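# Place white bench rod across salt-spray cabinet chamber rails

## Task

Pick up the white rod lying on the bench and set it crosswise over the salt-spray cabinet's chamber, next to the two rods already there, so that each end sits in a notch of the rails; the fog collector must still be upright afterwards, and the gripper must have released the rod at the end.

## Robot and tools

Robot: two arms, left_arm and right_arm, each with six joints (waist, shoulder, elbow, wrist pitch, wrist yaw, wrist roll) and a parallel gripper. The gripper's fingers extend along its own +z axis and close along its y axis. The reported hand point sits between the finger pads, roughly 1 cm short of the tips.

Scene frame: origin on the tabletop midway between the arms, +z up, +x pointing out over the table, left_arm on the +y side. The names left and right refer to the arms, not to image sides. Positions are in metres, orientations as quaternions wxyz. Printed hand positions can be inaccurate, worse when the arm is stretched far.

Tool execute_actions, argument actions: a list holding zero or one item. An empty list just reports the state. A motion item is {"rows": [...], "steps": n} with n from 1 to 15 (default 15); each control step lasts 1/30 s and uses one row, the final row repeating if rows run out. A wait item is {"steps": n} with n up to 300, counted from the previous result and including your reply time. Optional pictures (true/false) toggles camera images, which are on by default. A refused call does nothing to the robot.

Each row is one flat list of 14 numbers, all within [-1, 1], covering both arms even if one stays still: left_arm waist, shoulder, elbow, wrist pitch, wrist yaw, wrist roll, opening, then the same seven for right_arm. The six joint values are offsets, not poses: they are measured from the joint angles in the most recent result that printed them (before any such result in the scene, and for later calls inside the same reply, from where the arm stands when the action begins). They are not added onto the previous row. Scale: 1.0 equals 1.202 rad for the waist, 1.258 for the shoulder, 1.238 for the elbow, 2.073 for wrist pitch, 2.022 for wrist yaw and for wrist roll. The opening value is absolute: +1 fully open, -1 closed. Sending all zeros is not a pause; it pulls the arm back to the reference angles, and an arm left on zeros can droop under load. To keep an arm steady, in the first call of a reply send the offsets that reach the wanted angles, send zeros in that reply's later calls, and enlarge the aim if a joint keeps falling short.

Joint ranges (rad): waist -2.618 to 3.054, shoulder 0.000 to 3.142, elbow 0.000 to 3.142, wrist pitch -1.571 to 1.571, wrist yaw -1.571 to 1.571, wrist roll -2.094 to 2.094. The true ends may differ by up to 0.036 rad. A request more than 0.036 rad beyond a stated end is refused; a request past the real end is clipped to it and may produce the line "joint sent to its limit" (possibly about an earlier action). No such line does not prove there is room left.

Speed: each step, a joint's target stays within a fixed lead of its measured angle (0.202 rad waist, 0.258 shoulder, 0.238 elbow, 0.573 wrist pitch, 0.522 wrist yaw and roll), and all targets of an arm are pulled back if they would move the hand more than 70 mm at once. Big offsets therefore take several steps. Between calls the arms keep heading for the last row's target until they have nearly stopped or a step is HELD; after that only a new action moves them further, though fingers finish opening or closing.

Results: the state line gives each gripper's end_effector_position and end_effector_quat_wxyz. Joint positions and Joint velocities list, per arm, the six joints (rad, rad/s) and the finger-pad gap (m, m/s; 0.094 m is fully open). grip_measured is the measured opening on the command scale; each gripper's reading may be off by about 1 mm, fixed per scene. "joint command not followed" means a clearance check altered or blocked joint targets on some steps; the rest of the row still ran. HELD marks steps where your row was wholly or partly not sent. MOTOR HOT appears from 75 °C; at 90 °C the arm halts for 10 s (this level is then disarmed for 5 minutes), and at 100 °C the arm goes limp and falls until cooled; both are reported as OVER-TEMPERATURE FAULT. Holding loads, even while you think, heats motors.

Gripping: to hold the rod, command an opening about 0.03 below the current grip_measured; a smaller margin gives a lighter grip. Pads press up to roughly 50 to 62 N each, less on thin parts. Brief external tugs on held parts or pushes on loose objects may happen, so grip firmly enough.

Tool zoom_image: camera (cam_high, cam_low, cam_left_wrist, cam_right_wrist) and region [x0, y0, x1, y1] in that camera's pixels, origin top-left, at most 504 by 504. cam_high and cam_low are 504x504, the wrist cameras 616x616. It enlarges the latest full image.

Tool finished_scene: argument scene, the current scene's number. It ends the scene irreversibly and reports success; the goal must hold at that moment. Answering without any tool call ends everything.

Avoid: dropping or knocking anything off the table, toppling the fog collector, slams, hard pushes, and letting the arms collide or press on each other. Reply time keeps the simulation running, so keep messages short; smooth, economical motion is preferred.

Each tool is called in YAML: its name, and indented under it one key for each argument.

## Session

execute_actions:
  actions: []

Scene clock: 0.00 s of 4800.00 s.
left_arm: end_effector_position=(+0.3457, +0.1366, +0.1694) grip_measured=+1.000 end_effector_quat_wxyz=(+0.090, +0.790, +0.603, -0.069) | right_arm: end_effector_position=(+0.5182, -0.2010, +0.2118) grip_measured=+1.000 end_effector_quat_wxyz=(+0.256, +0.254, +0.806, +0.469)
Joint positions: left_arm=[-0.305  1.985  1.954 -1.434  0.201  1.347  0.094] | right_arm=[ 0.27   1.701  1.236 -0.073 -0.575  1.063  0.094]
Joint velocities: left_arm=[ 0.002 -0.022 -0.017  0.022  0.022  0.022  0.   ] | right_arm=[-0.002 -0.017  0.002 -0.051 -0.051 -0.007  0.   ]
Motor temperatures (°C, as the motors report them): left_arm=[19 22 20 22 22 19] | right_arm=[21 22 23 24 21 21]

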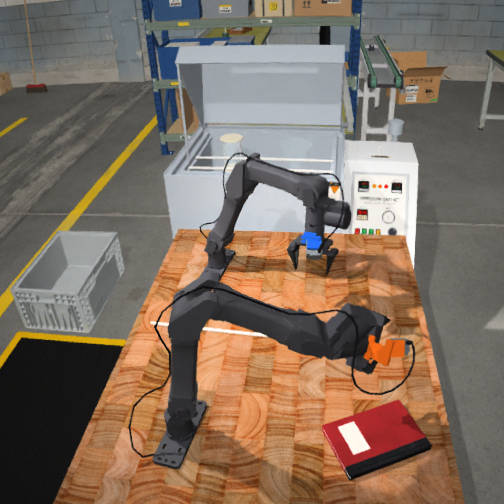

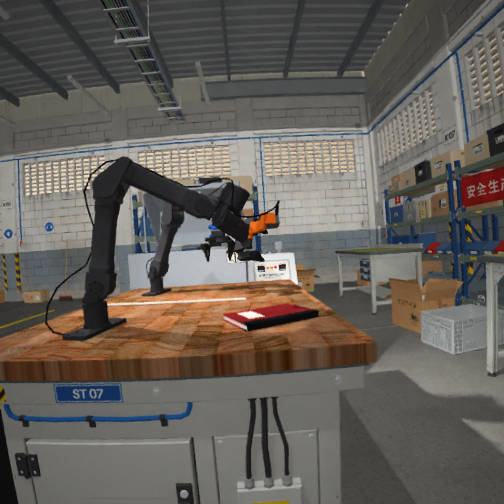

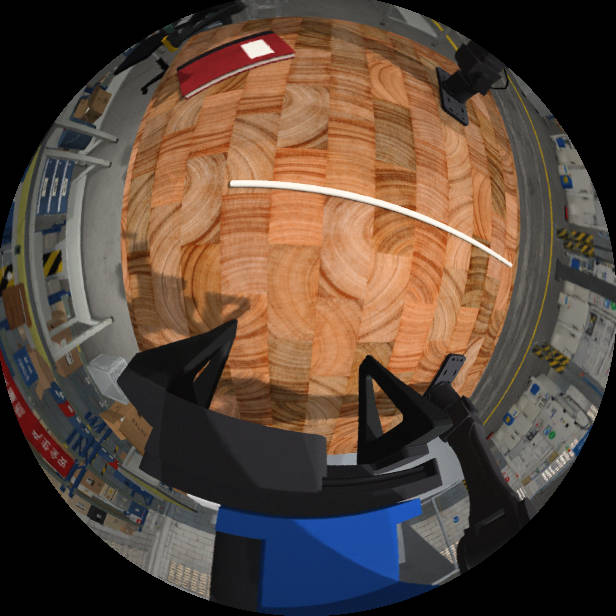

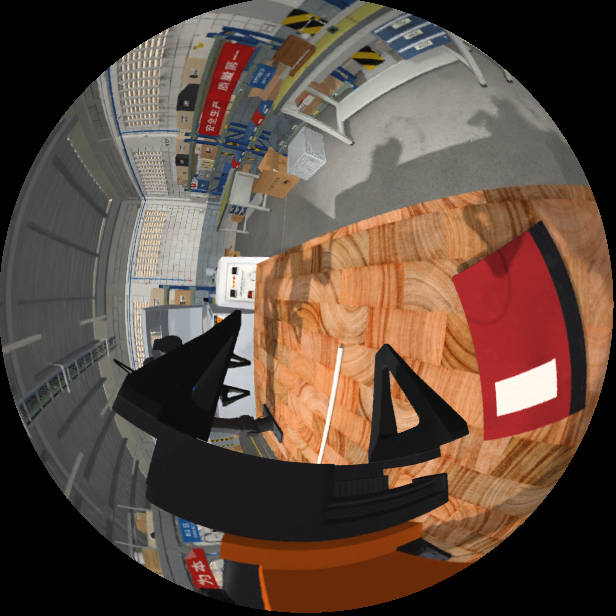

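execute_actions:
  actions:
    - {"rows":[[0,-0.226,-0.3,0.08,-0.1,-1,0.3,-0.75,-0.3,0,0,0,0,1]]}
  pictures: false

execute_actions:
  actions:
    - {"rows":[[-0.61,0,-0.14,0,0,-0.5,0.3,-0.1,0,0,0,0,0,1]]}
  pictures: false

execute_actions:
  actions:
    - {"steps":12}

Scene clock: 1.37 s of 4800.00 s.
left_arm: end_effector_position=(+0.3167, +0.1888, +0.1736) grip_measured=+0.302 end_effector_quat_wxyz=(+0.089, +0.174, +0.980, -0.035) | right_arm: end_effector_position=(+0.4623, -0.4834, +0.3687) grip_measured=+1.000 end_effector_quat_wxyz=(+0.535, +0.394, +0.646, +0.375)
Joint positions: left_arm=[-0.307  1.694  1.601 -1.287  0.013 -0.13   0.061] | right_arm=[-0.372  1.338  1.224 -0.062 -0.58   1.063  0.094]
Joint velocities: left_arm=[-0.017  0.002 -0.017  0.081  0.007 -2.777 -0.001] | right_arm=[-1.966 -0.1    0.012  0.051  0.007  0.037  0.   ]
Motor temperatures (°C, as the motors report them): left_arm=[19 23 21 22 22 19] | right_arm=[21 22 23 25 21 21]
Steps of this call (steps 1 to 26: nothing new was sent; steps 27 to 41: all 15 steps of this action). Readings (joint positions):
27: left_arm=[-0.306 1.947 1.899 -1.383 0.174 1.264] | right_arm=[0.262 1.691 1.234 -0.075 -0.577 1.063]
28: left_arm=[-0.307 1.886 1.807 -1.336 0.137 1.163] | right_arm=[0.245 1.673 1.228 -0.083 -0.578 1.063]
30: left_arm=[-0.307 1.766 1.660 -1.324 0.084 0.964] | right_arm=[0.186 1.622 1.224 -0.092 -0.578 1.063]
34: left_arm=[-0.307 1.694 1.609 -1.321 0.035 0.567] | right_arm=[0.037 1.488 1.224 -0.090 -0.578 1.063]
41: the state above

Scene clock: 1.87 s of 4800.00 s.
left_arm: end_effector_position=(+0.1034, +0.0505, +0.1239) grip_measured=+0.302 end_effector_quat_wxyz=(-0.011, +0.087, +0.996, -0.022) | right_arm: end_effector_position=(+0.4420, -0.5385, +0.3689) grip_measured=+1.000 end_effector_quat_wxyz=(+0.560, +0.438, +0.617, +0.336)
Joint positions: left_arm=[-1.071  1.708  1.436 -1.268  0.038 -1.072  0.061] | right_arm=[-0.502  1.338  1.224 -0.061 -0.568  1.063  0.094]
Joint velocities: left_arm=[ 0.159 -0.022  0.017  0.037 -0.066 -0.418  0.   ] | right_arm=[-0.002 -0.027 -0.007 -0.022 -0.007  0.051  0.   ]
Motor temperatures (°C, as the motors report them): left_arm=[19 23 21 22 22 19] | right_arm=[21 22 23 25 21 21]
Steps of this call (steps 1 to 15: all 15 steps of this action). Readings (joint positions):
1: left_arm=[-0.323 1.690 1.582 -1.274 0.002 -0.218] | right_arm=[-0.433 1.338 1.224 -0.059 -0.576 1.063]
2: left_arm=[-0.358 1.684 1.550 -1.267 -0.005 -0.303] | right_arm=[-0.478 1.338 1.224 -0.058 -0.570 1.063]
4: left_arm=[-0.473 1.688 1.487 -1.267 -0.004 -0.487] | right_arm=[-0.511 1.338 1.224 -0.061 -0.563 1.063]
8: left_arm=[-0.763 1.708 1.437 -1.270 0.006 -0.847] | right_arm=[-0.502 1.338 1.224 -0.061 -0.567 1.063]
15: the state above

Scene clock: 2.27 s of 4800.00 s.
left_arm: end_effector_position=(+0.1122, +0.0541, +0.1238) grip_measured=+0.302 end_effector_quat_wxyz=(-0.008, +0.046, +0.999, -0.018) | right_arm: end_effector_position=(+0.4420, -0.5385, +0.3689) grip_measured=+1.000 end_effector_quat_wxyz=(+0.560, +0.438, +0.617, +0.336)
Joint positions: left_arm=[-1.046  1.708  1.436 -1.271  0.029 -1.129  0.061] | right_arm=[-0.502  1.338  1.224 -0.061 -0.568  1.063  0.094]
Joint velocities: left_arm=[-0.002  0.007  0.002  0.051  0.037 -0.007 -0.   ] | right_arm=[-0.002 -0.012 -0.002 -0.022  0.051  0.007  0.   ]
Motor temperatures (°C, as the motors report them): left_arm=[19 23 21 22 22 19] | right_arm=[21 23 23 25 21 21]
Steps of this call (steps 1 to 12: the robot went on to your last target). Readings (joint positions):
1: left_arm=[-1.065 1.708 1.436 -1.269 0.037 -1.084] | right_arm=[-0.502 1.338 1.224 -0.061 -0.568 1.063]
2: left_arm=[-1.058 1.708 1.436 -1.270 0.035 -1.094] | right_arm=[-0.502 1.338 1.224 -0.061 -0.568 1.063]
4: left_arm=[-1.048 1.708 1.436 -1.270 0.031 -1.109] | right_arm=[-0.502 1.338 1.224 -0.061 -0.568 1.063]
8: left_arm=[-1.046 1.708 1.436 -1.271 0.029 -1.123] | right_arm=[-0.502 1.338 1.224 -0.061 -0.568 1.063]
12: the state above

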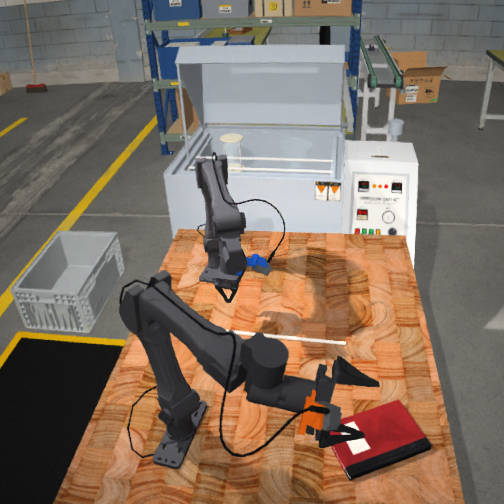

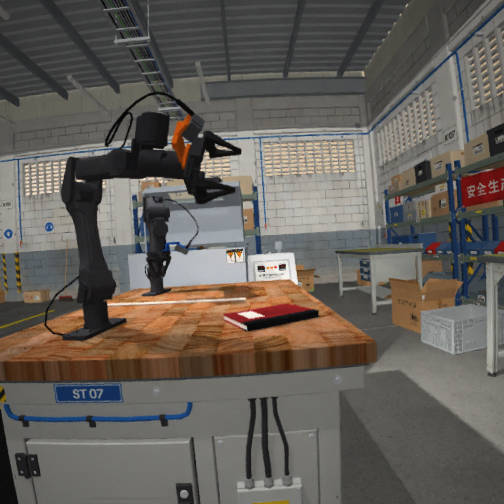

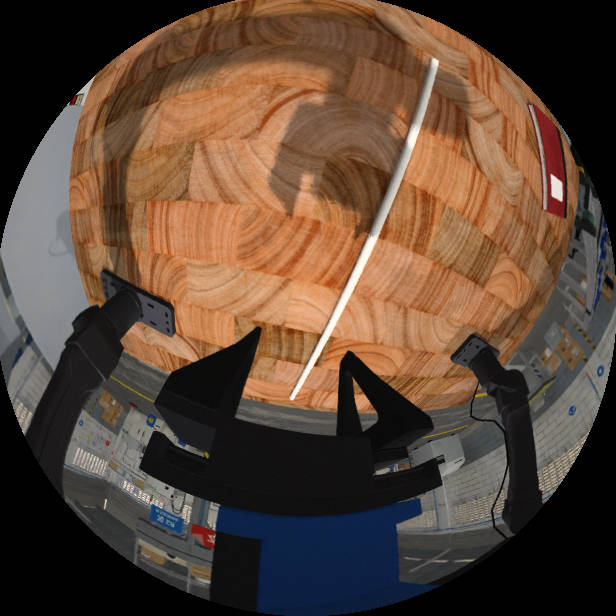

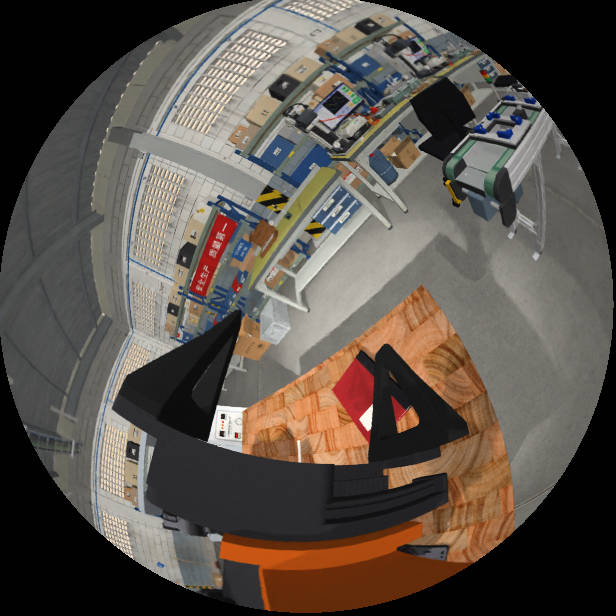

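execute_actions:
  actions:
    - {"rows":[[0.1,0.16,-0.02,0.11,-0.015,0.06,0.3,-0.2,0,0,0,0,0,1]]}

Scene clock: 3.60 s of 4800.00 s.
left_arm: end_effector_position=(+0.1696, +0.0359, +0.0491) grip_measured=+0.302 end_effector_quat_wxyz=(-0.006, +0.037, +0.999, -0.002) | right_arm: end_effector_position=(+0.3840, -0.6328, +0.3687) grip_measured=+1.000 end_effector_quat_wxyz=(+0.599, +0.514, +0.556, +0.260)
Joint positions: left_arm=[-0.92   1.928  1.413 -1.057  0.012 -1.02   0.061] | right_arm=[-0.752  1.338  1.224 -0.061 -0.56   1.063  0.094]
Joint velocities: left_arm=[-0.002 -0.002 -0.012  0.037 -0.022 -0.081  0.   ] | right_arm=[-0.002 -0.007 -0.002 -0.007 -0.095  0.022  0.   ]
Motor temperatures (°C, as the motors report them): left_arm=[19 23 21 22 22 19] | right_arm=[21 23 23 25 21 21]
Steps of this call (steps 1 to 25: the robot went on to your last target; steps 26 to 40: all 15 steps of this action). Readings (joint positions):
26: left_arm=[-1.037 1.721 1.436 -1.260 0.031 -1.120] | right_arm=[-0.523 1.338 1.224 -0.061 -0.581 1.063]
27: left_arm=[-1.019 1.744 1.436 -1.230 0.032 -1.104] | right_arm=[-0.568 1.338 1.224 -0.061 -0.587 1.063]
29: left_arm=[-0.970 1.822 1.436 -1.164 0.027 -1.073] | right_arm=[-0.684 1.338 1.224 -0.061 -0.580 1.063]
33: left_arm=[-0.919 1.930 1.418 -1.081 0.013 -1.039] | right_arm=[-0.758 1.338 1.224 -0.061 -0.560 1.063]
40: the state above

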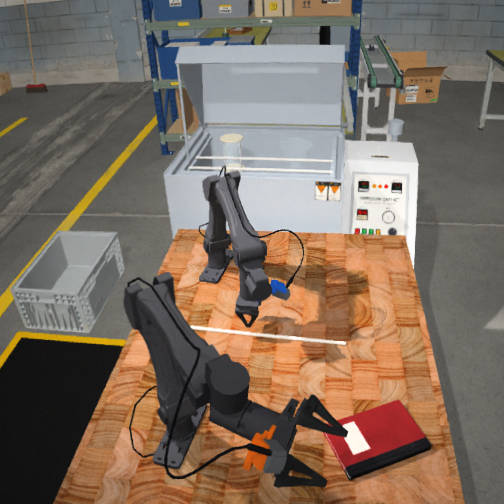

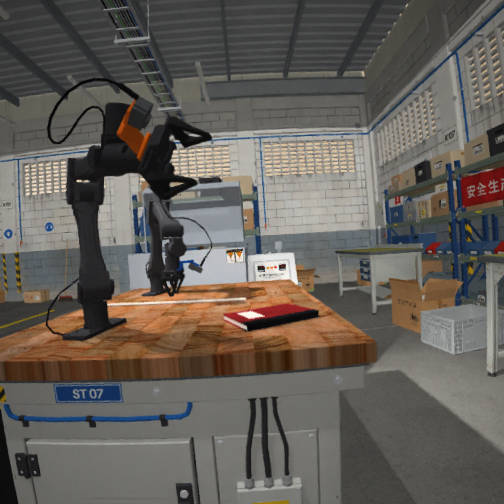

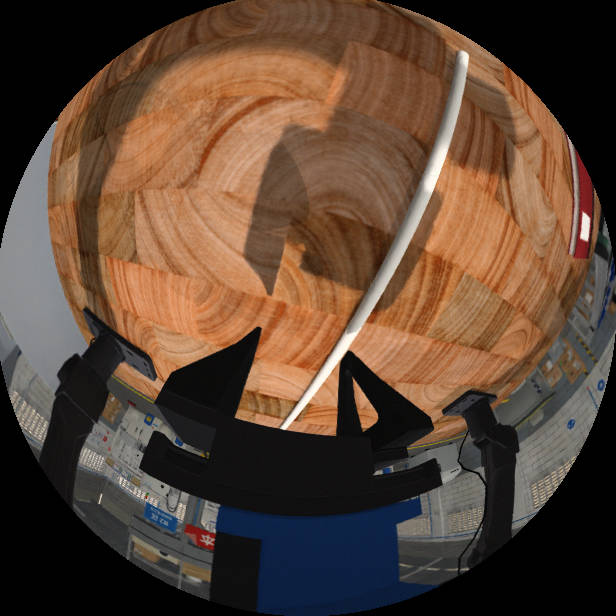

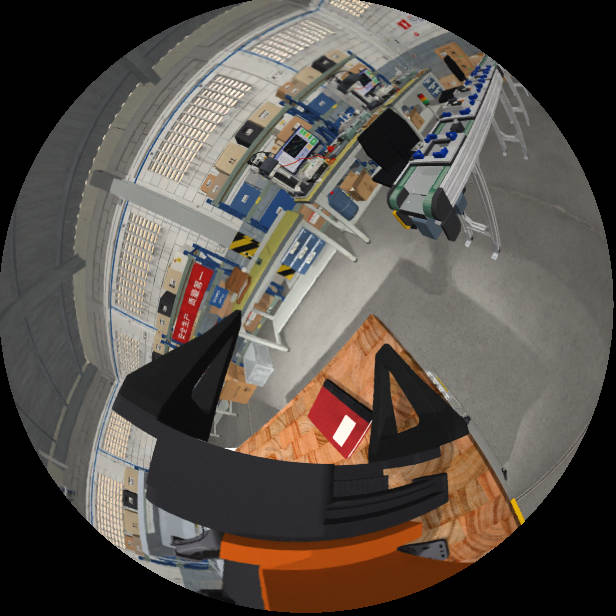

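execute_actions:
  actions:
    - {"rows":[[-0.04,0.045,0.075,0.0,0,0,0.8,0,0,0,0,0,0,1],[-0.04,0.045,0.075,0.0,0,0,0.8,0,0,0,0,0,0,1],[-0.04,0.045,0.075,0.0,0,0,0.8,0,0,0,0,0,0,1],[-0.04,0.06,0.07,0.01,0,0,0.8,0,0,0,0,0,0,1],[-0.04,0.07,0.065,0.02,0,0,0.8,0,0,0,0,0,0,1],[-0.04,0.09,0.06,0.028,0,0,0.8,0,0,0,0,0,0,1]]}

Scene clock: 5.00 s of 4800.00 s.
left_arm: end_effector_position=(+0.1640, +0.0068, +0.0262) grip_measured=+0.798 end_effector_quat_wxyz=(-0.007, +0.062, +0.998, -0.004) | right_arm: end_effector_position=(+0.3840, -0.6328, +0.3687) grip_measured=+1.000 end_effector_quat_wxyz=(+0.599, +0.514, +0.556, +0.260)
Joint positions: left_arm=[-0.966  2.039  1.478 -1.009  0.017 -1.016  0.084] | right_arm=[-0.752  1.338  1.224 -0.061 -0.56   1.063  0.094]
Joint velocities: left_arm=[ 0.017 -0.007  0.007  0.037  0.095 -0.007 -0.   ] | right_arm=[-0.017  0.007 -0.012  0.007 -0.007 -0.051  0.   ]
Motor temperatures (°C, as the motors report them): left_arm=[19 23 21 22 22 19] | right_arm=[21 23 23 25 21 21]
Steps of this call (steps 1 to 15: the robot went on to your last target; steps 16 to 27: nothing new was sent; steps 28 to 42: all 15 steps of this action). Readings (joint positions):
28: left_arm=[-0.923 1.935 1.424 -1.059 0.012 -1.016] | right_arm=[-0.752 1.338 1.224 -0.061 -0.560 1.063]
29: left_arm=[-0.930 1.947 1.444 -1.064 0.012 -1.016] | right_arm=[-0.752 1.338 1.224 -0.061 -0.560 1.063]
31: left_arm=[-0.948 1.967 1.473 -1.054 0.012 -1.016] | right_arm=[-0.752 1.338 1.224 -0.061 -0.560 1.063]
35: left_arm=[-0.966 2.008 1.478 -1.021 0.016 -1.016] | right_arm=[-0.752 1.338 1.224 -0.061 -0.560 1.063]
42: the state above

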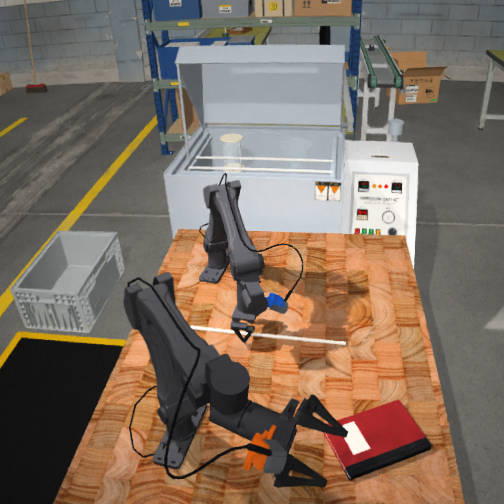

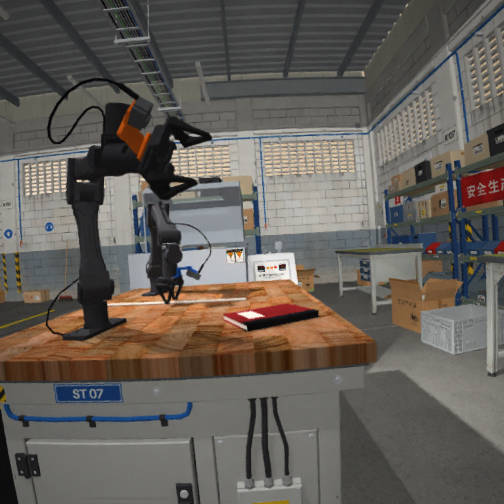

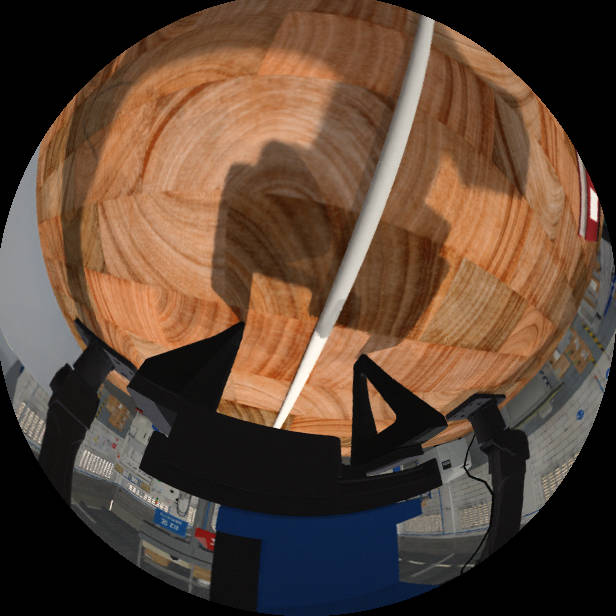

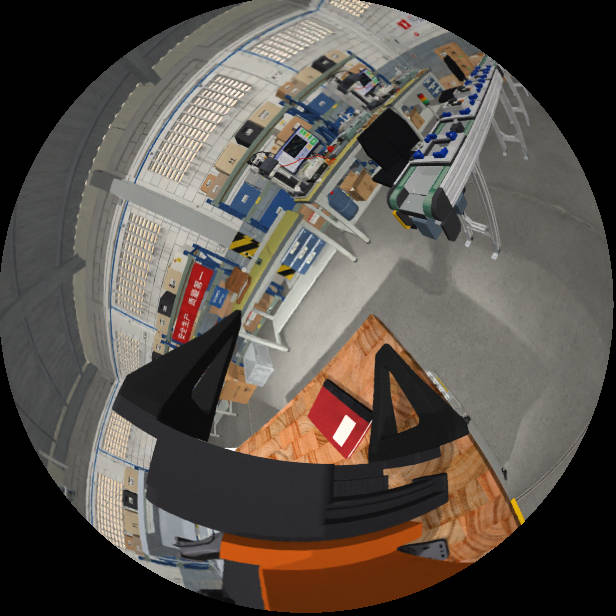

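execute_actions:
  actions:
    - {"rows":[[0,0.02,0,0.01,0,0,0.2,0,0,0,0,0,0,1],[0,0.02,0,0.01,0,0,-0.2,0,0,0,0,0,0,1],[0,0.02,0,0.01,0,0,-0.4,0,0,0,0,0,0,1],[0,0.02,0,0.01,0,0,-0.6,0,0,0,0,0,0,1],[0,0.02,0,0.01,0,0,-0.7,0,0,0,0,0,0,1],[0,0.02,0,0.01,0,0,-0.87,0,0,0,0,0,0,1]]}
  pictures: false

execute_actions:
  actions:
    - {"steps":10}
  pictures: false

execute_actions:
  actions:
    - {"rows":[[0,-0.48,0.285,-0.24,0,0,-0.87,0,0,0,0,0,0,1]]}
  pictures: false

execute_actions:
  actions:
    - {"steps":15}

Scene clock: 6.50 s of 4800.00 s.
left_arm: end_effector_position=(+0.1647, +0.0041, +0.0231) grip_measured=-0.828 end_effector_quat_wxyz=(-0.007, +0.062, +0.998, -0.007) | right_arm: end_effector_position=(+0.3840, -0.6328, +0.3687) grip_measured=+1.000 end_effector_quat_wxyz=(+0.599, +0.514, +0.556, +0.260)
Joint positions: left_arm=[-0.966  2.047  1.478 -0.995  0.02  -1.017  0.008] | right_arm=[-0.752  1.338  1.224 -0.061 -0.56   1.063  0.094]
Joint velocities: left_arm=[-0.022 -0.002  0.007 -0.066  0.007 -0.022 -0.   ] | right_arm=[-0.007  0.007 -0.007 -0.007 -0.051 -0.081  0.   ]
Motor temperatures (°C, as the motors report them): left_arm=[19 24 21 22 22 19] | right_arm=[21 23 23 25 21 21]
Steps of this call (steps 1 to 15: the robot went on to your last target; steps 16 to 30: nothing new was sent; steps 31 to 45: all 15 steps of this action). Readings (joint positions):
31: left_arm=[-0.966 2.039 1.478 -1.005 0.017 -1.016] | right_arm=[-0.752 1.338 1.224 -0.061 -0.560 1.063]
32: left_arm=[-0.966 2.040 1.478 -1.004 0.017 -1.016] | right_arm=[-0.752 1.338 1.224 -0.061 -0.560 1.063]
34: left_arm=[-0.966 2.043 1.478 -1.000 0.018 -1.016] | right_arm=[-0.752 1.338 1.224 -0.061 -0.560 1.063]
38: left_arm=[-0.966 2.047 1.478 -0.995 0.019 -1.017] | right_arm=[-0.752 1.338 1.224 -0.061 -0.560 1.063]
45: the state above

Scene clock: 6.83 s of 4800.00 s.
left_arm: end_effector_position=(+0.1647, +0.0041, +0.0231) grip_measured=-0.828 end_effector_quat_wxyz=(-0.007, +0.062, +0.998, -0.007) | right_arm: end_effector_position=(+0.3840, -0.6328, +0.3687) grip_measured=+1.000 end_effector_quat_wxyz=(+0.599, +0.514, +0.556, +0.260)
Joint positions: left_arm=[-0.966  2.047  1.478 -0.995  0.02  -1.017  0.008] | right_arm=[-0.752  1.338  1.224 -0.061 -0.56   1.063  0.094]
Joint velocities: left_arm=[ 0.007 -0.002 -0.017 -0.066 -0.022 -0.095 -0.001] | right_arm=[-0.012 -0.002  0.007  0.022  0.022 -0.051  0.   ]
Motor temperatures (°C, as the motors report them): left_arm=[19 24 21 22 22 19] | right_arm=[21 23 23 25 21 21]
Steps of this call (steps 1 to 10: the robot went on to your last target). Readings (joint positions):
1: left_arm=[-0.966 2.047 1.478 -0.995 0.020 -1.017] | right_arm=[-0.752 1.338 1.224 -0.061 -0.560 1.063]
2: left_arm=[-0.966 2.047 1.478 -0.995 0.020 -1.017] | right_arm=[-0.752 1.338 1.224 -0.061 -0.560 1.063]
4: left_arm=[-0.966 2.047 1.478 -0.995 0.020 -1.017] | right_arm=[-0.752 1.338 1.224 -0.061 -0.560 1.063]
8: left_arm=[-0.966 2.047 1.478 -0.995 0.020 -1.017] | right_arm=[-0.752 1.338 1.224 -0.061 -0.560 1.063]
10: the state above

Scene clock: 7.33 s of 4800.00 s.
left_arm: end_effector_position=(+0.1506, +0.0332, +0.2683) grip_measured=-0.828 end_effector_quat_wxyz=(+0.092, +0.063, +0.974, -0.196) | right_arm: end_effector_position=(+0.3840, -0.6328, +0.3687) grip_measured=+1.000 end_effector_quat_wxyz=(+0.599, +0.514, +0.556, +0.260)
Joint positions: left_arm=[-0.966  1.561  1.776 -1.35   0.024 -1.017  0.008] | right_arm=[-0.752  1.338  1.224 -0.061 -0.56   1.063  0.094]
Joint velocities: left_arm=[-0.007 -1.311  0.388 -0.608  0.022 -0.051 -0.002] | right_arm=[ 0.002 -0.017 -0.007  0.007 -0.037 -0.007  0.   ]
Motor temperatures (°C, as the motors report them): left_arm=[19 24 21 22 22 19] | right_arm=[21 23 23 26 21 21]
Steps of this call (steps 1 to 15: all 15 steps of this action). Readings (joint positions):
1: left_arm=[-0.966 2.043 1.490 -1.021 0.020 -1.017] | right_arm=[-0.752 1.338 1.224 -0.061 -0.560 1.063]
2: left_arm=[-0.966 2.033 1.507 -1.065 0.020 -1.017] | right_arm=[-0.752 1.338 1.224 -0.061 -0.560 1.063]
4: left_arm=[-0.966 1.989 1.550 -1.140 0.022 -1.017] | right_arm=[-0.752 1.338 1.224 -0.061 -0.560 1.063]
8: left_arm=[-0.966 1.865 1.661 -1.238 0.023 -1.017] | right_arm=[-0.752 1.338 1.224 -0.061 -0.560 1.063]
15: the state above

Scene clock: 7.83 s of 4800.00 s.
left_arm: end_effector_position=(+0.1322, +0.0733, +0.3092) grip_measured=-0.828 end_effector_quat_wxyz=(+0.103, +0.063, +0.969, -0.216) | right_arm: end_effector_position=(+0.3840, -0.6328, +0.3687) grip_measured=+1.000 end_effector_quat_wxyz=(+0.599, +0.514, +0.556, +0.260)
Joint positions: left_arm=[-0.966  1.441  1.832 -1.479  0.024 -1.017  0.008] | right_arm=[-0.752  1.338  1.224 -0.061 -0.56   1.063  0.094]
Joint velocities: left_arm=[-0.002  0.012  0.007 -0.081 -0.037  0.022  0.   ] | right_arm=[ 0.002  0.012 -0.007 -0.007 -0.066 -0.007  0.   ]
Motor temperatures (°C, as the motors report them): left_arm=[19 24 21 22 22 19] | right_arm=[21 23 23 26 21 21]
Steps of this call (steps 1 to 15: the robot went on to your last target). Readings (joint positions):
1: left_arm=[-0.966 1.518 1.790 -1.372 0.024 -1.017] | right_arm=[-0.752 1.338 1.224 -0.061 -0.560 1.063]
2: left_arm=[-0.966 1.479 1.804 -1.393 0.024 -1.017] | right_arm=[-0.752 1.338 1.224 -0.061 -0.560 1.063]
4: left_arm=[-0.966 1.426 1.826 -1.426 0.024 -1.017] | right_arm=[-0.752 1.338 1.224 -0.061 -0.560 1.063]
8: left_arm=[-0.966 1.417 1.832 -1.465 0.024 -1.017] | right_arm=[-0.752 1.338 1.224 -0.061 -0.560 1.063]
15: the state above

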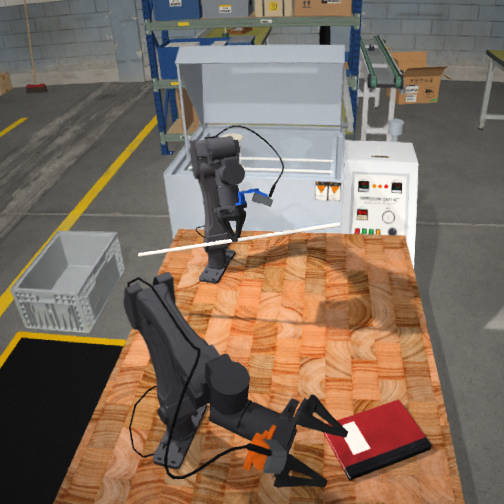

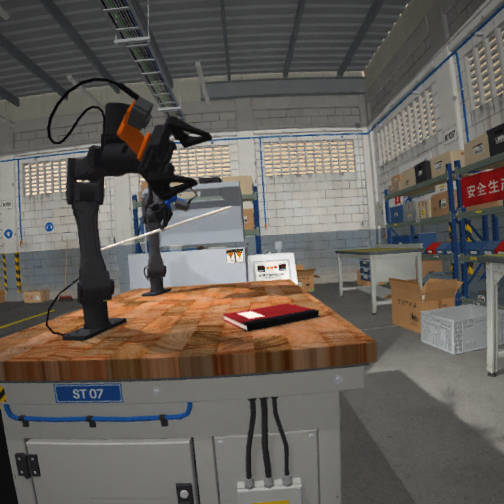

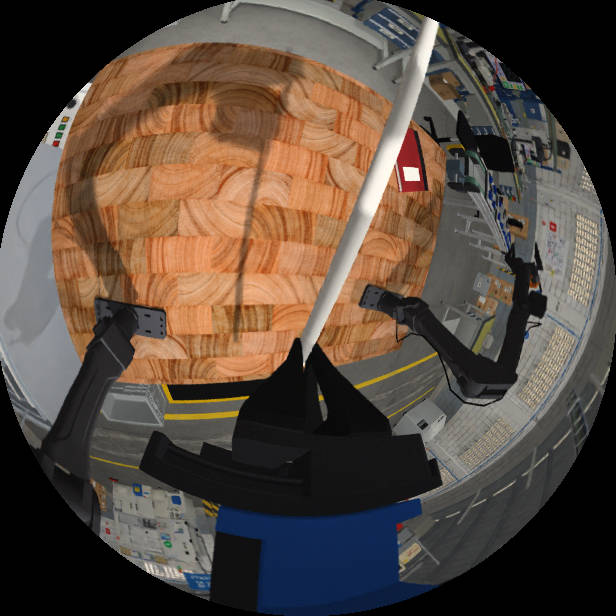

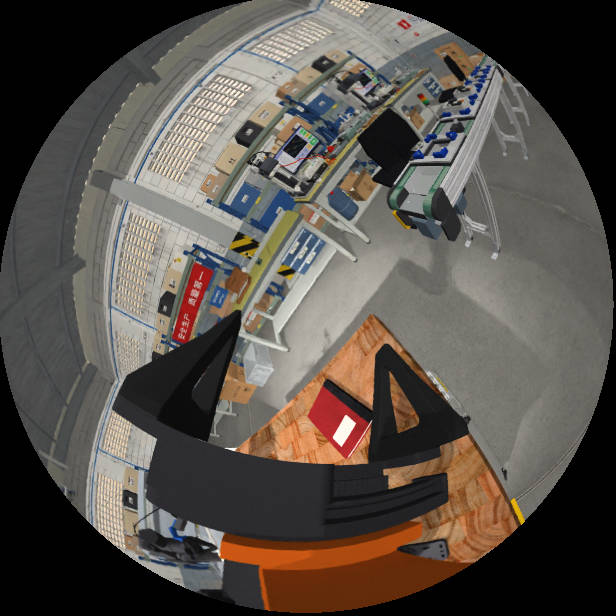

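execute_actions:
  actions:
    - {"rows":[[1,0,0,0,0,-0.36,-0.87,0,0,0,0,0,0,1]]}
  pictures: false

execute_actions:
  actions:
    - {"steps":10}
  pictures: false

execute_actions:
  actions:
    - {"rows":[[0.95,0,0,0,-0.09,-0.1,-0.87,0,0,0,0,0,0,1]]}
  pictures: false

execute_actions:
  actions:
    - {"steps":18}

Scene clock: 9.23 s of 4800.00 s.
left_arm: end_effector_position=(+0.3143, +0.3211, +0.3110) grip_measured=-0.829 end_effector_quat_wxyz=(-0.141, +0.702, -0.669, +0.202) | right_arm: end_effector_position=(+0.3840, -0.6328, +0.3687) grip_measured=+1.000 end_effector_quat_wxyz=(+0.599, +0.514, +0.556, +0.260)
Joint positions: left_arm=[ 0.092  1.441  1.832 -1.465  0.034 -1.71   0.008] | right_arm=[-0.752  1.338  1.224 -0.061 -0.56   1.063  0.094]
Joint velocities: left_arm=[ 2.127  0.002 -0.012  0.007 -0.051 -0.3   -0.   ] | right_arm=[-0.007 -0.022 -0.012 -0.007 -0.051  0.066  0.   ]
Motor temperatures (°C, as the motors report them): left_arm=[19 24 21 22 22 19] | right_arm=[21 23 23 26 21 21]
Steps of this call (steps 1 to 15: the robot went on to your last target; steps 16 to 27: nothing new was sent; steps 28 to 42: all 15 steps of this action). Readings (joint positions):
28: left_arm=[-0.939 1.441 1.832 -1.482 0.042 -1.094] | right_arm=[-0.752 1.338 1.224 -0.061 -0.560 1.063]
29: left_arm=[-0.884 1.441 1.832 -1.482 0.053 -1.188] | right_arm=[-0.752 1.338 1.224 -0.061 -0.560 1.063]
31: left_arm=[-0.738 1.441 1.832 -1.478 0.053 -1.383] | right_arm=[-0.752 1.338 1.224 -0.061 -0.560 1.063]
35: left_arm=[-0.435 1.441 1.832 -1.470 0.041 -1.595] | right_arm=[-0.752 1.338 1.224 -0.061 -0.560 1.063]
42: the state above

Scene clock: 9.57 s of 4800.00 s.
left_arm: end_effector_position=(+0.3152, +0.3704, +0.3109) grip_measured=-0.829 end_effector_quat_wxyz=(-0.158, +0.760, -0.602, +0.189) | right_arm: end_effector_position=(+0.3840, -0.6328, +0.3687) grip_measured=+1.000 end_effector_quat_wxyz=(+0.599, +0.514, +0.556, +0.260)
Joint positions: left_arm=[ 0.244  1.441  1.832 -1.465  0.019 -1.738  0.008] | right_arm=[-0.752  1.338  1.224 -0.061 -0.56   1.063  0.094]
Joint velocities: left_arm=[ 0.002  0.022 -0.012  0.037  0.051  0.11   0.001] | right_arm=[-0.007  0.007 -0.012 -0.022  0.022 -0.051  0.   ]
Motor temperatures (°C, as the motors report them): left_arm=[19 24 21 22 22 19] | right_arm=[21 23 23 26 21 21]
Steps of this call (steps 1 to 10: the robot went on to your last target). Readings (joint positions):
1: left_arm=[0.160 1.441 1.832 -1.465 0.028 -1.717] | right_arm=[-0.752 1.338 1.224 -0.061 -0.560 1.063]
2: left_arm=[0.208 1.441 1.832 -1.465 0.018 -1.722] | right_arm=[-0.752 1.338 1.224 -0.061 -0.560 1.063]
4: left_arm=[0.245 1.441 1.832 -1.465 0.009 -1.730] | right_arm=[-0.752 1.338 1.224 -0.061 -0.560 1.063]
8: left_arm=[0.244 1.441 1.832 -1.465 0.018 -1.736] | right_arm=[-0.752 1.338 1.224 -0.061 -0.560 1.063]
10: the state above

Scene clock: 10.07 s of 4800.00 s.
left_arm: end_effector_position=(+0.1209, +0.6422, +0.3146) grip_measured=-0.829 end_effector_quat_wxyz=(-0.261, +0.964, -0.029, +0.037) | right_arm: end_effector_position=(+0.3840, -0.6328, +0.3687) grip_measured=+1.000 end_effector_quat_wxyz=(+0.599, +0.514, +0.556, +0.260)
Joint positions: left_arm=[ 1.291  1.441  1.832 -1.447 -0.143 -1.928  0.008] | right_arm=[-0.752  1.338  1.224 -0.061 -0.56   1.063  0.094]
Joint velocities: left_arm=[ 1.902 -0.012  0.012 -0.037 -0.212 -0.051 -0.001] | right_arm=[-0.002  0.007  0.007  0.037 -0.066 -0.051  0.   ]
Motor temperatures (°C, as the motors report them): left_arm=[19 24 21 23 22 19] | right_arm=[21 23 24 26 21 21]
Steps of this call (steps 1 to 15: all 15 steps of this action). Readings (joint positions):
1: left_arm=[0.269 1.441 1.832 -1.465 0.015 -1.766] | right_arm=[-0.752 1.338 1.224 -0.061 -0.560 1.063]
2: left_arm=[0.322 1.441 1.832 -1.464 -0.000 -1.796] | right_arm=[-0.752 1.338 1.224 -0.061 -0.560 1.063]
4: left_arm=[0.465 1.441 1.832 -1.457 -0.046 -1.847] | right_arm=[-0.752 1.338 1.224 -0.061 -0.560 1.063]
8: left_arm=[0.768 1.441 1.832 -1.450 -0.106 -1.899] | right_arm=[-0.752 1.338 1.224 -0.061 -0.560 1.063]
15: the state above

Scene clock: 10.67 s of 4800.00 s.
left_arm: end_effector_position=(+0.0875, +0.6523, +0.3146) grip_measured=-0.829 end_effector_quat_wxyz=(-0.263, +0.964, +0.026, +0.017) | right_arm: end_effector_position=(+0.3840, -0.6328, +0.3687) grip_measured=+1.000 end_effector_quat_wxyz=(+0.599, +0.514, +0.556, +0.260)
Joint positions: left_arm=[ 1.394  1.441  1.832 -1.45  -0.157 -1.936  0.008] | right_arm=[-0.752  1.338  1.224 -0.061 -0.56   1.063  0.094]
Joint velocities: left_arm=[ 0.017 -0.012  0.022 -0.007 -0.022  0.081  0.   ] | right_arm=[-0.012  0.017  0.007  0.007  0.095 -0.051  0.   ]
Motor temperatures (°C, as the motors report them): left_arm=[19 24 21 23 22 19] | right_arm=[21 23 24 26 21 21]
Steps of this call (steps 1 to 18: the robot went on to your last target). Readings (joint positions):
1: left_arm=[1.346 1.441 1.832 -1.447 -0.154 -1.930] | right_arm=[-0.752 1.338 1.224 -0.061 -0.560 1.063]
2: left_arm=[1.379 1.441 1.832 -1.447 -0.163 -1.932] | right_arm=[-0.752 1.338 1.224 -0.061 -0.560 1.063]
4: left_arm=[1.395 1.441 1.832 -1.449 -0.169 -1.934] | right_arm=[-0.752 1.338 1.224 -0.061 -0.560 1.063]
8: left_arm=[1.394 1.441 1.832 -1.450 -0.161 -1.935] | right_arm=[-0.752 1.338 1.224 -0.061 -0.560 1.063]
18: the state above

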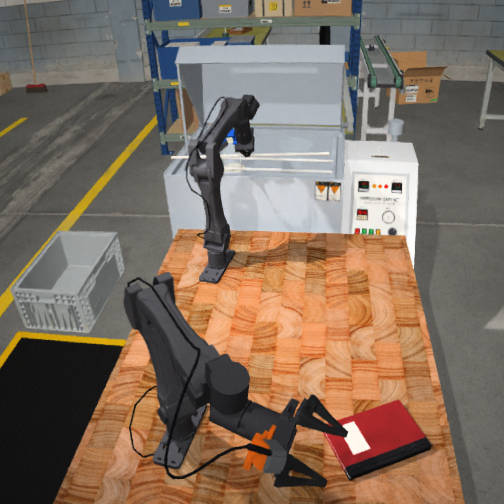

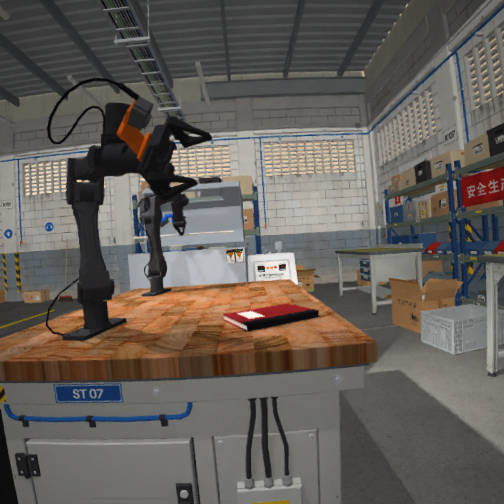

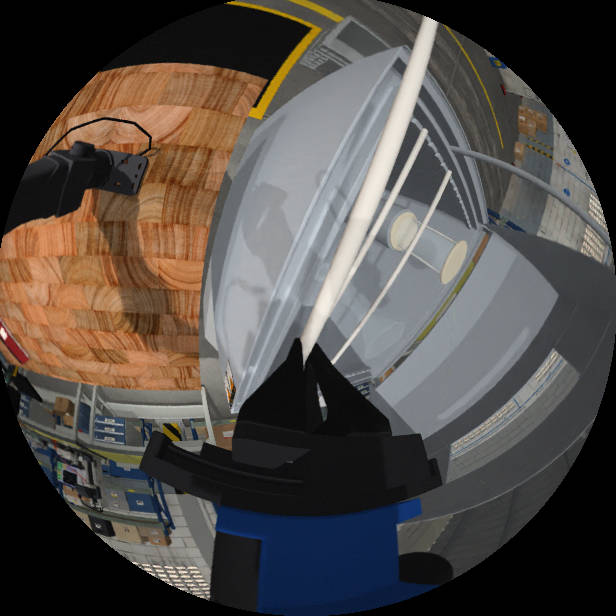

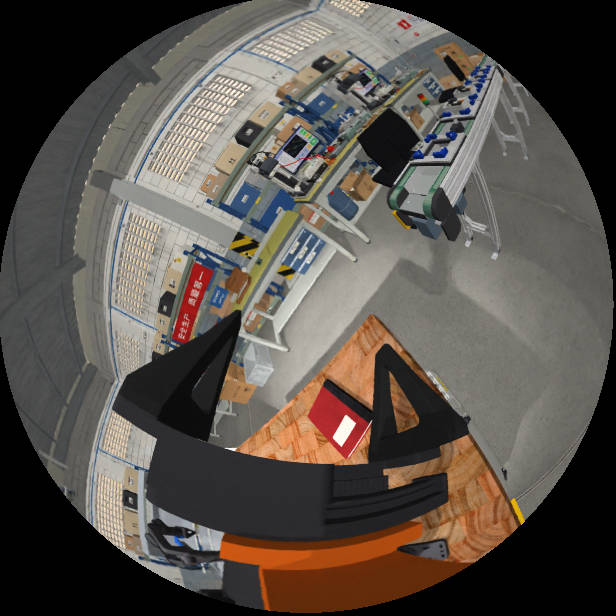

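execute_actions:
  actions:
    - {"rows":[[0,0.05,0.1,0,0,0,-0.87,0,0,0,0,0,0,1],[0,0.1,0.15,0,0,0,-0.87,0,0,0,0,0,0,1],[0,0.13,0.19,0,0,0,-0.87,0,0,0,0,0,0,1],[0,0.17,0.19,0,0,0,-0.87,0,0,0,0,0,0,1],[0,0.2,0.19,0,0,0,-0.87,0,0,0,0,0,0,1],[0,0.23,0.19,0.01,0,0.015,-0.87,0,0,0,0,0,0,1],[0,0.26,0.19,0.02,0,0.015,-0.87,0,0,0,0,0,0,1],[0,0.28,0.19,0.02,0,0.015,-0.87,0,0,0,0,0,0,1]]}
  pictures: false

execute_actions:
  actions:
    - {"steps":8}

zoom_image:
  camera: "cam_high"
  region: [150,90,360,200]

Scene clock: 12.23 s of 4800.00 s.
left_arm: end_effector_position=(+0.1197, +0.7447, +0.2578) grip_measured=-0.829 end_effector_quat_wxyz=(-0.206, +0.978, +0.016, -0.005) | right_arm: end_effector_position=(+0.3840, -0.6328, +0.3687) grip_measured=+1.000 end_effector_quat_wxyz=(+0.599, +0.514, +0.556, +0.260)
Joint positions: left_arm=[ 1.4    1.835  2.057 -1.405 -0.153 -1.918  0.008] | right_arm=[-0.752  1.338  1.224 -0.061 -0.56   1.063  0.094]
Joint velocities: left_arm=[-0.007  0.027  0.002  0.007  0.007  0.022 -0.   ] | right_arm=[-0.007 -0.012 -0.017 -0.022  0.051 -0.066  0.   ]
Motor temperatures (°C, as the motors report them): left_arm=[19 24 22 23 22 19] | right_arm=[21 23 24 26 21 21]
Steps of this call (steps 1 to 15: the robot went on to your last target; steps 16 to 32: nothing new was sent; steps 33 to 47: all 15 steps of this action). Readings (joint positions):
33: left_arm=[1.400 1.471 1.837 -1.490 -0.209 -1.936] | right_arm=[-0.752 1.338 1.224 -0.061 -0.560 1.063]
34: left_arm=[1.400 1.492 1.884 -1.499 -0.194 -1.936] | right_arm=[-0.752 1.338 1.224 -0.061 -0.560 1.063]
36: left_arm=[1.400 1.552 2.000 -1.485 -0.180 -1.936] | right_arm=[-0.752 1.338 1.224 -0.061 -0.560 1.063]
40: left_arm=[1.400 1.681 2.068 -1.429 -0.167 -1.927] | right_arm=[-0.752 1.338 1.224 -0.061 -0.560 1.063]
47: the state above

Scene clock: 12.50 s of 4800.00 s.
left_arm: end_effector_position=(+0.1187, +0.7415, +0.2674) grip_measured=-0.829 end_effector_quat_wxyz=(-0.218, +0.976, +0.016, -0.001) | right_arm: end_effector_position=(+0.3840, -0.6328, +0.3687) grip_measured=+1.000 end_effector_quat_wxyz=(+0.599, +0.514, +0.556, +0.260)
Joint positions: left_arm=[ 1.4    1.811  2.057 -1.404 -0.152 -1.917  0.008] | right_arm=[-0.752  1.338  1.224 -0.061 -0.56   1.063  0.094]
Joint velocities: left_arm=[-0.017  0.002 -0.012 -0.051  0.007  0.081  0.002] | right_arm=[-0.007  0.012 -0.017 -0.066  0.037  0.022  0.   ]
Motor temperatures (°C, as the motors report them): left_arm=[19 24 22 23 22 19] | right_arm=[21 23 24 26 21 21]
Steps of this call (steps 1 to 8: the robot went on to your last target). Readings (joint positions):
1: left_arm=[1.400 1.833 2.057 -1.405 -0.153 -1.918] | right_arm=[-0.752 1.338 1.224 -0.061 -0.560 1.063]
2: left_arm=[1.400 1.828 2.057 -1.404 -0.153 -1.917] | right_arm=[-0.752 1.338 1.224 -0.061 -0.560 1.063]
4: left_arm=[1.400 1.818 2.057 -1.404 -0.152 -1.917] | right_arm=[-0.752 1.338 1.224 -0.061 -0.560 1.063]
8: the state above

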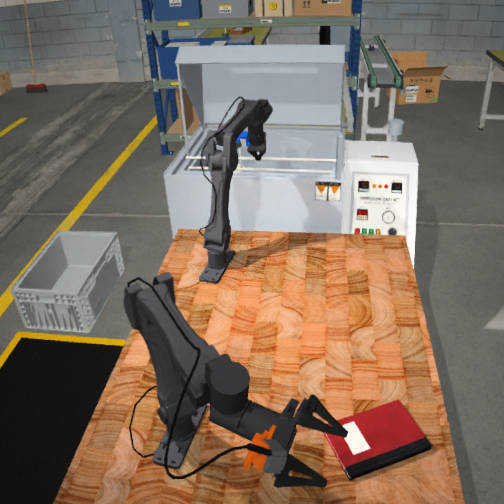

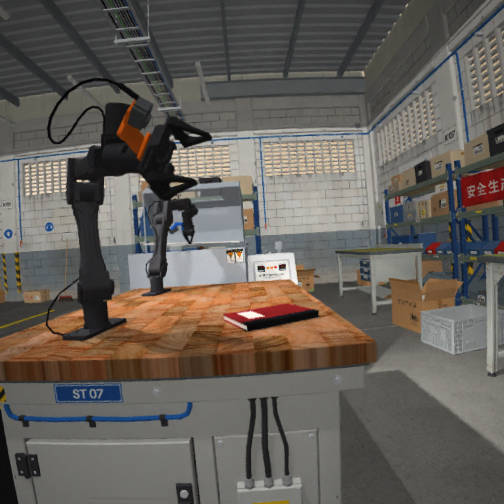

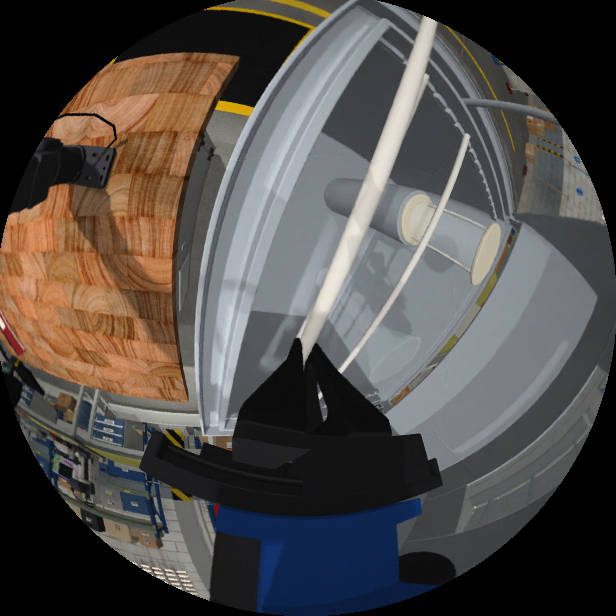

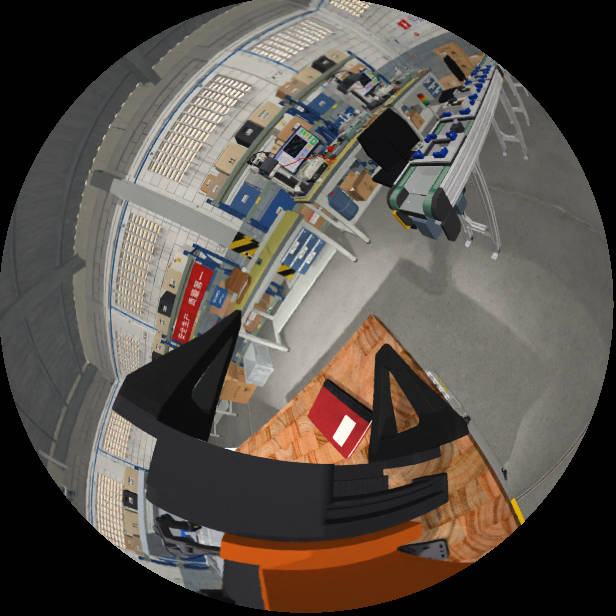

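Region (150, 90, 360, 200) of cam_high's 504x504 image, scaled by 2.400, with more detail than that image has; it fills the top 264 rows of this view, and the rest is white.

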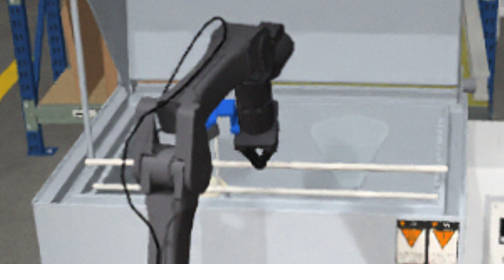

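execute_actions:
  actions:
    - {"rows":[[0,0.01,-0.06,0.025,0,0.025,-0.87,0,0,0,0,0,0,1],[0,0.01,-0.09,0.04,0,0.025,-0.87,0,0,0,0,0,0,1],[0,0.01,-0.12,0.05,0,0.025,-0.87,0,0,0,0,0,0,1]]}

zoom_image:
  camera: "cam_high"
  region: [150,120,360,200]

zoom_image:
  camera: "cam_left_wrist"
  region: [340,0,540,160]

Scene clock: 13.60 s of 4800.00 s.
left_arm: end_effector_position=(+0.1249, +0.7481, +0.2225) grip_measured=-0.829 end_effector_quat_wxyz=(-0.188, +0.982, -0.005, -0.004) | right_arm: end_effector_position=(+0.3840, -0.6328, +0.3687) grip_measured=+1.000 end_effector_quat_wxyz=(+0.599, +0.514, +0.556, +0.260)
Joint positions: left_arm=[ 1.4    1.832  1.916 -1.3   -0.132 -1.882  0.008] | right_arm=[-0.752  1.338  1.224 -0.061 -0.56   1.063  0.094]
Joint velocities: left_arm=[-0.002 -0.017  0.007  0.081 -0.037 -0.007 -0.001] | right_arm=[ 0.002 -0.002  0.002 -0.007 -0.007  0.051  0.   ]
Motor temperatures (°C, as the motors report them): left_arm=[19 24 22 23 22 19] | right_arm=[21 23 24 26 21 21]
Steps of this call (steps 1 to 18: the robot went on to your last target; steps 19 to 33: all 15 steps of this action). Readings (joint positions):
19: left_arm=[1.400 1.810 2.047 -1.395 -0.152 -1.910] | right_arm=[-0.752 1.338 1.224 -0.061 -0.560 1.063]
20: left_arm=[1.400 1.808 2.028 -1.379 -0.152 -1.904] | right_arm=[-0.752 1.338 1.224 -0.061 -0.560 1.063]
22: left_arm=[1.400 1.808 1.971 -1.346 -0.151 -1.894] | right_arm=[-0.752 1.338 1.224 -0.061 -0.560 1.063]
26: left_arm=[1.400 1.830 1.917 -1.322 -0.140 -1.890] | right_arm=[-0.752 1.338 1.224 -0.061 -0.560 1.063]
33: the state above

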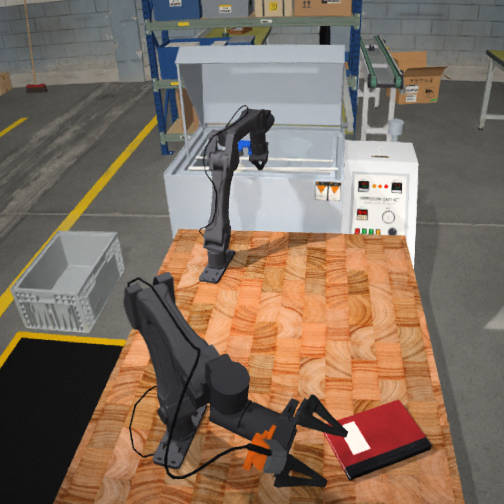

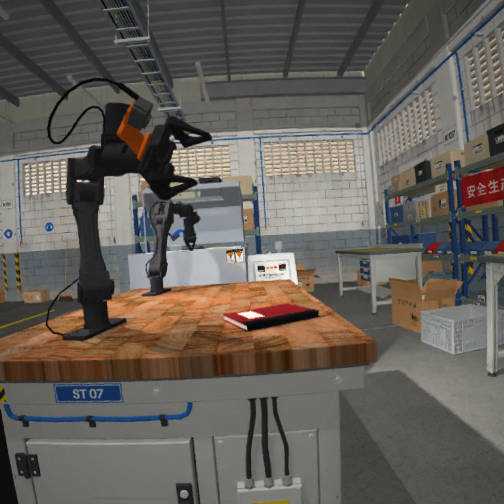

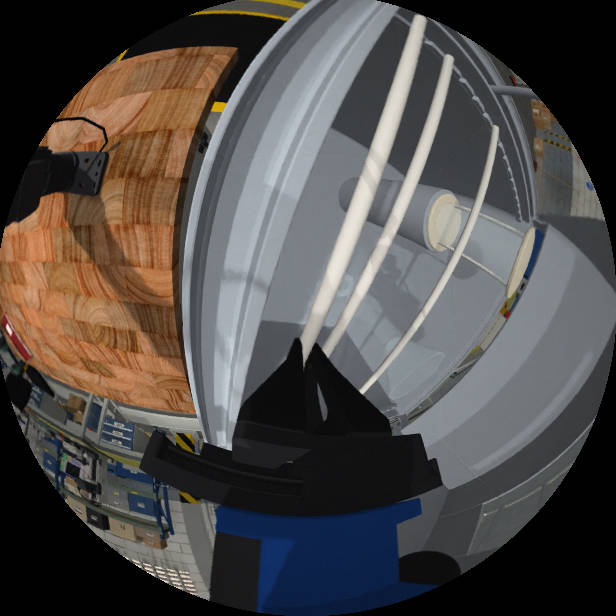

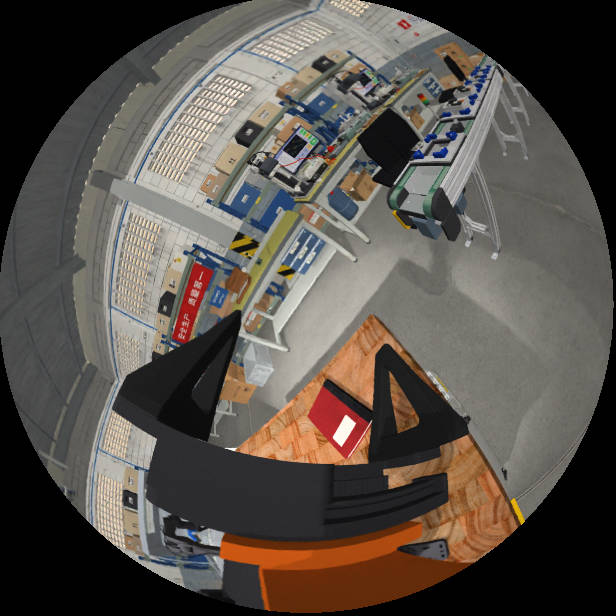

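Region (150, 120, 360, 200) of cam_high's 504x504 image, scaled by 2.400, with more detail than that image has; it fills the top 192 rows of this view, and the rest is white.

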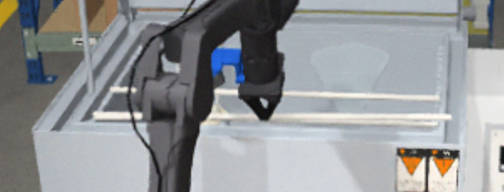

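Region (340, 0, 540, 160) of cam_left_wrist's 616x616 image, scaled by 2.520, with more detail than that image has; it fills the top 403 rows of this view, and the rest is white.

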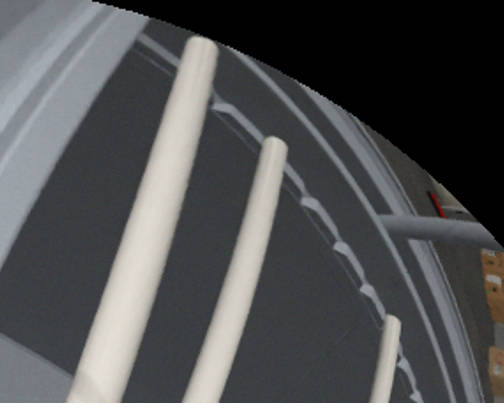

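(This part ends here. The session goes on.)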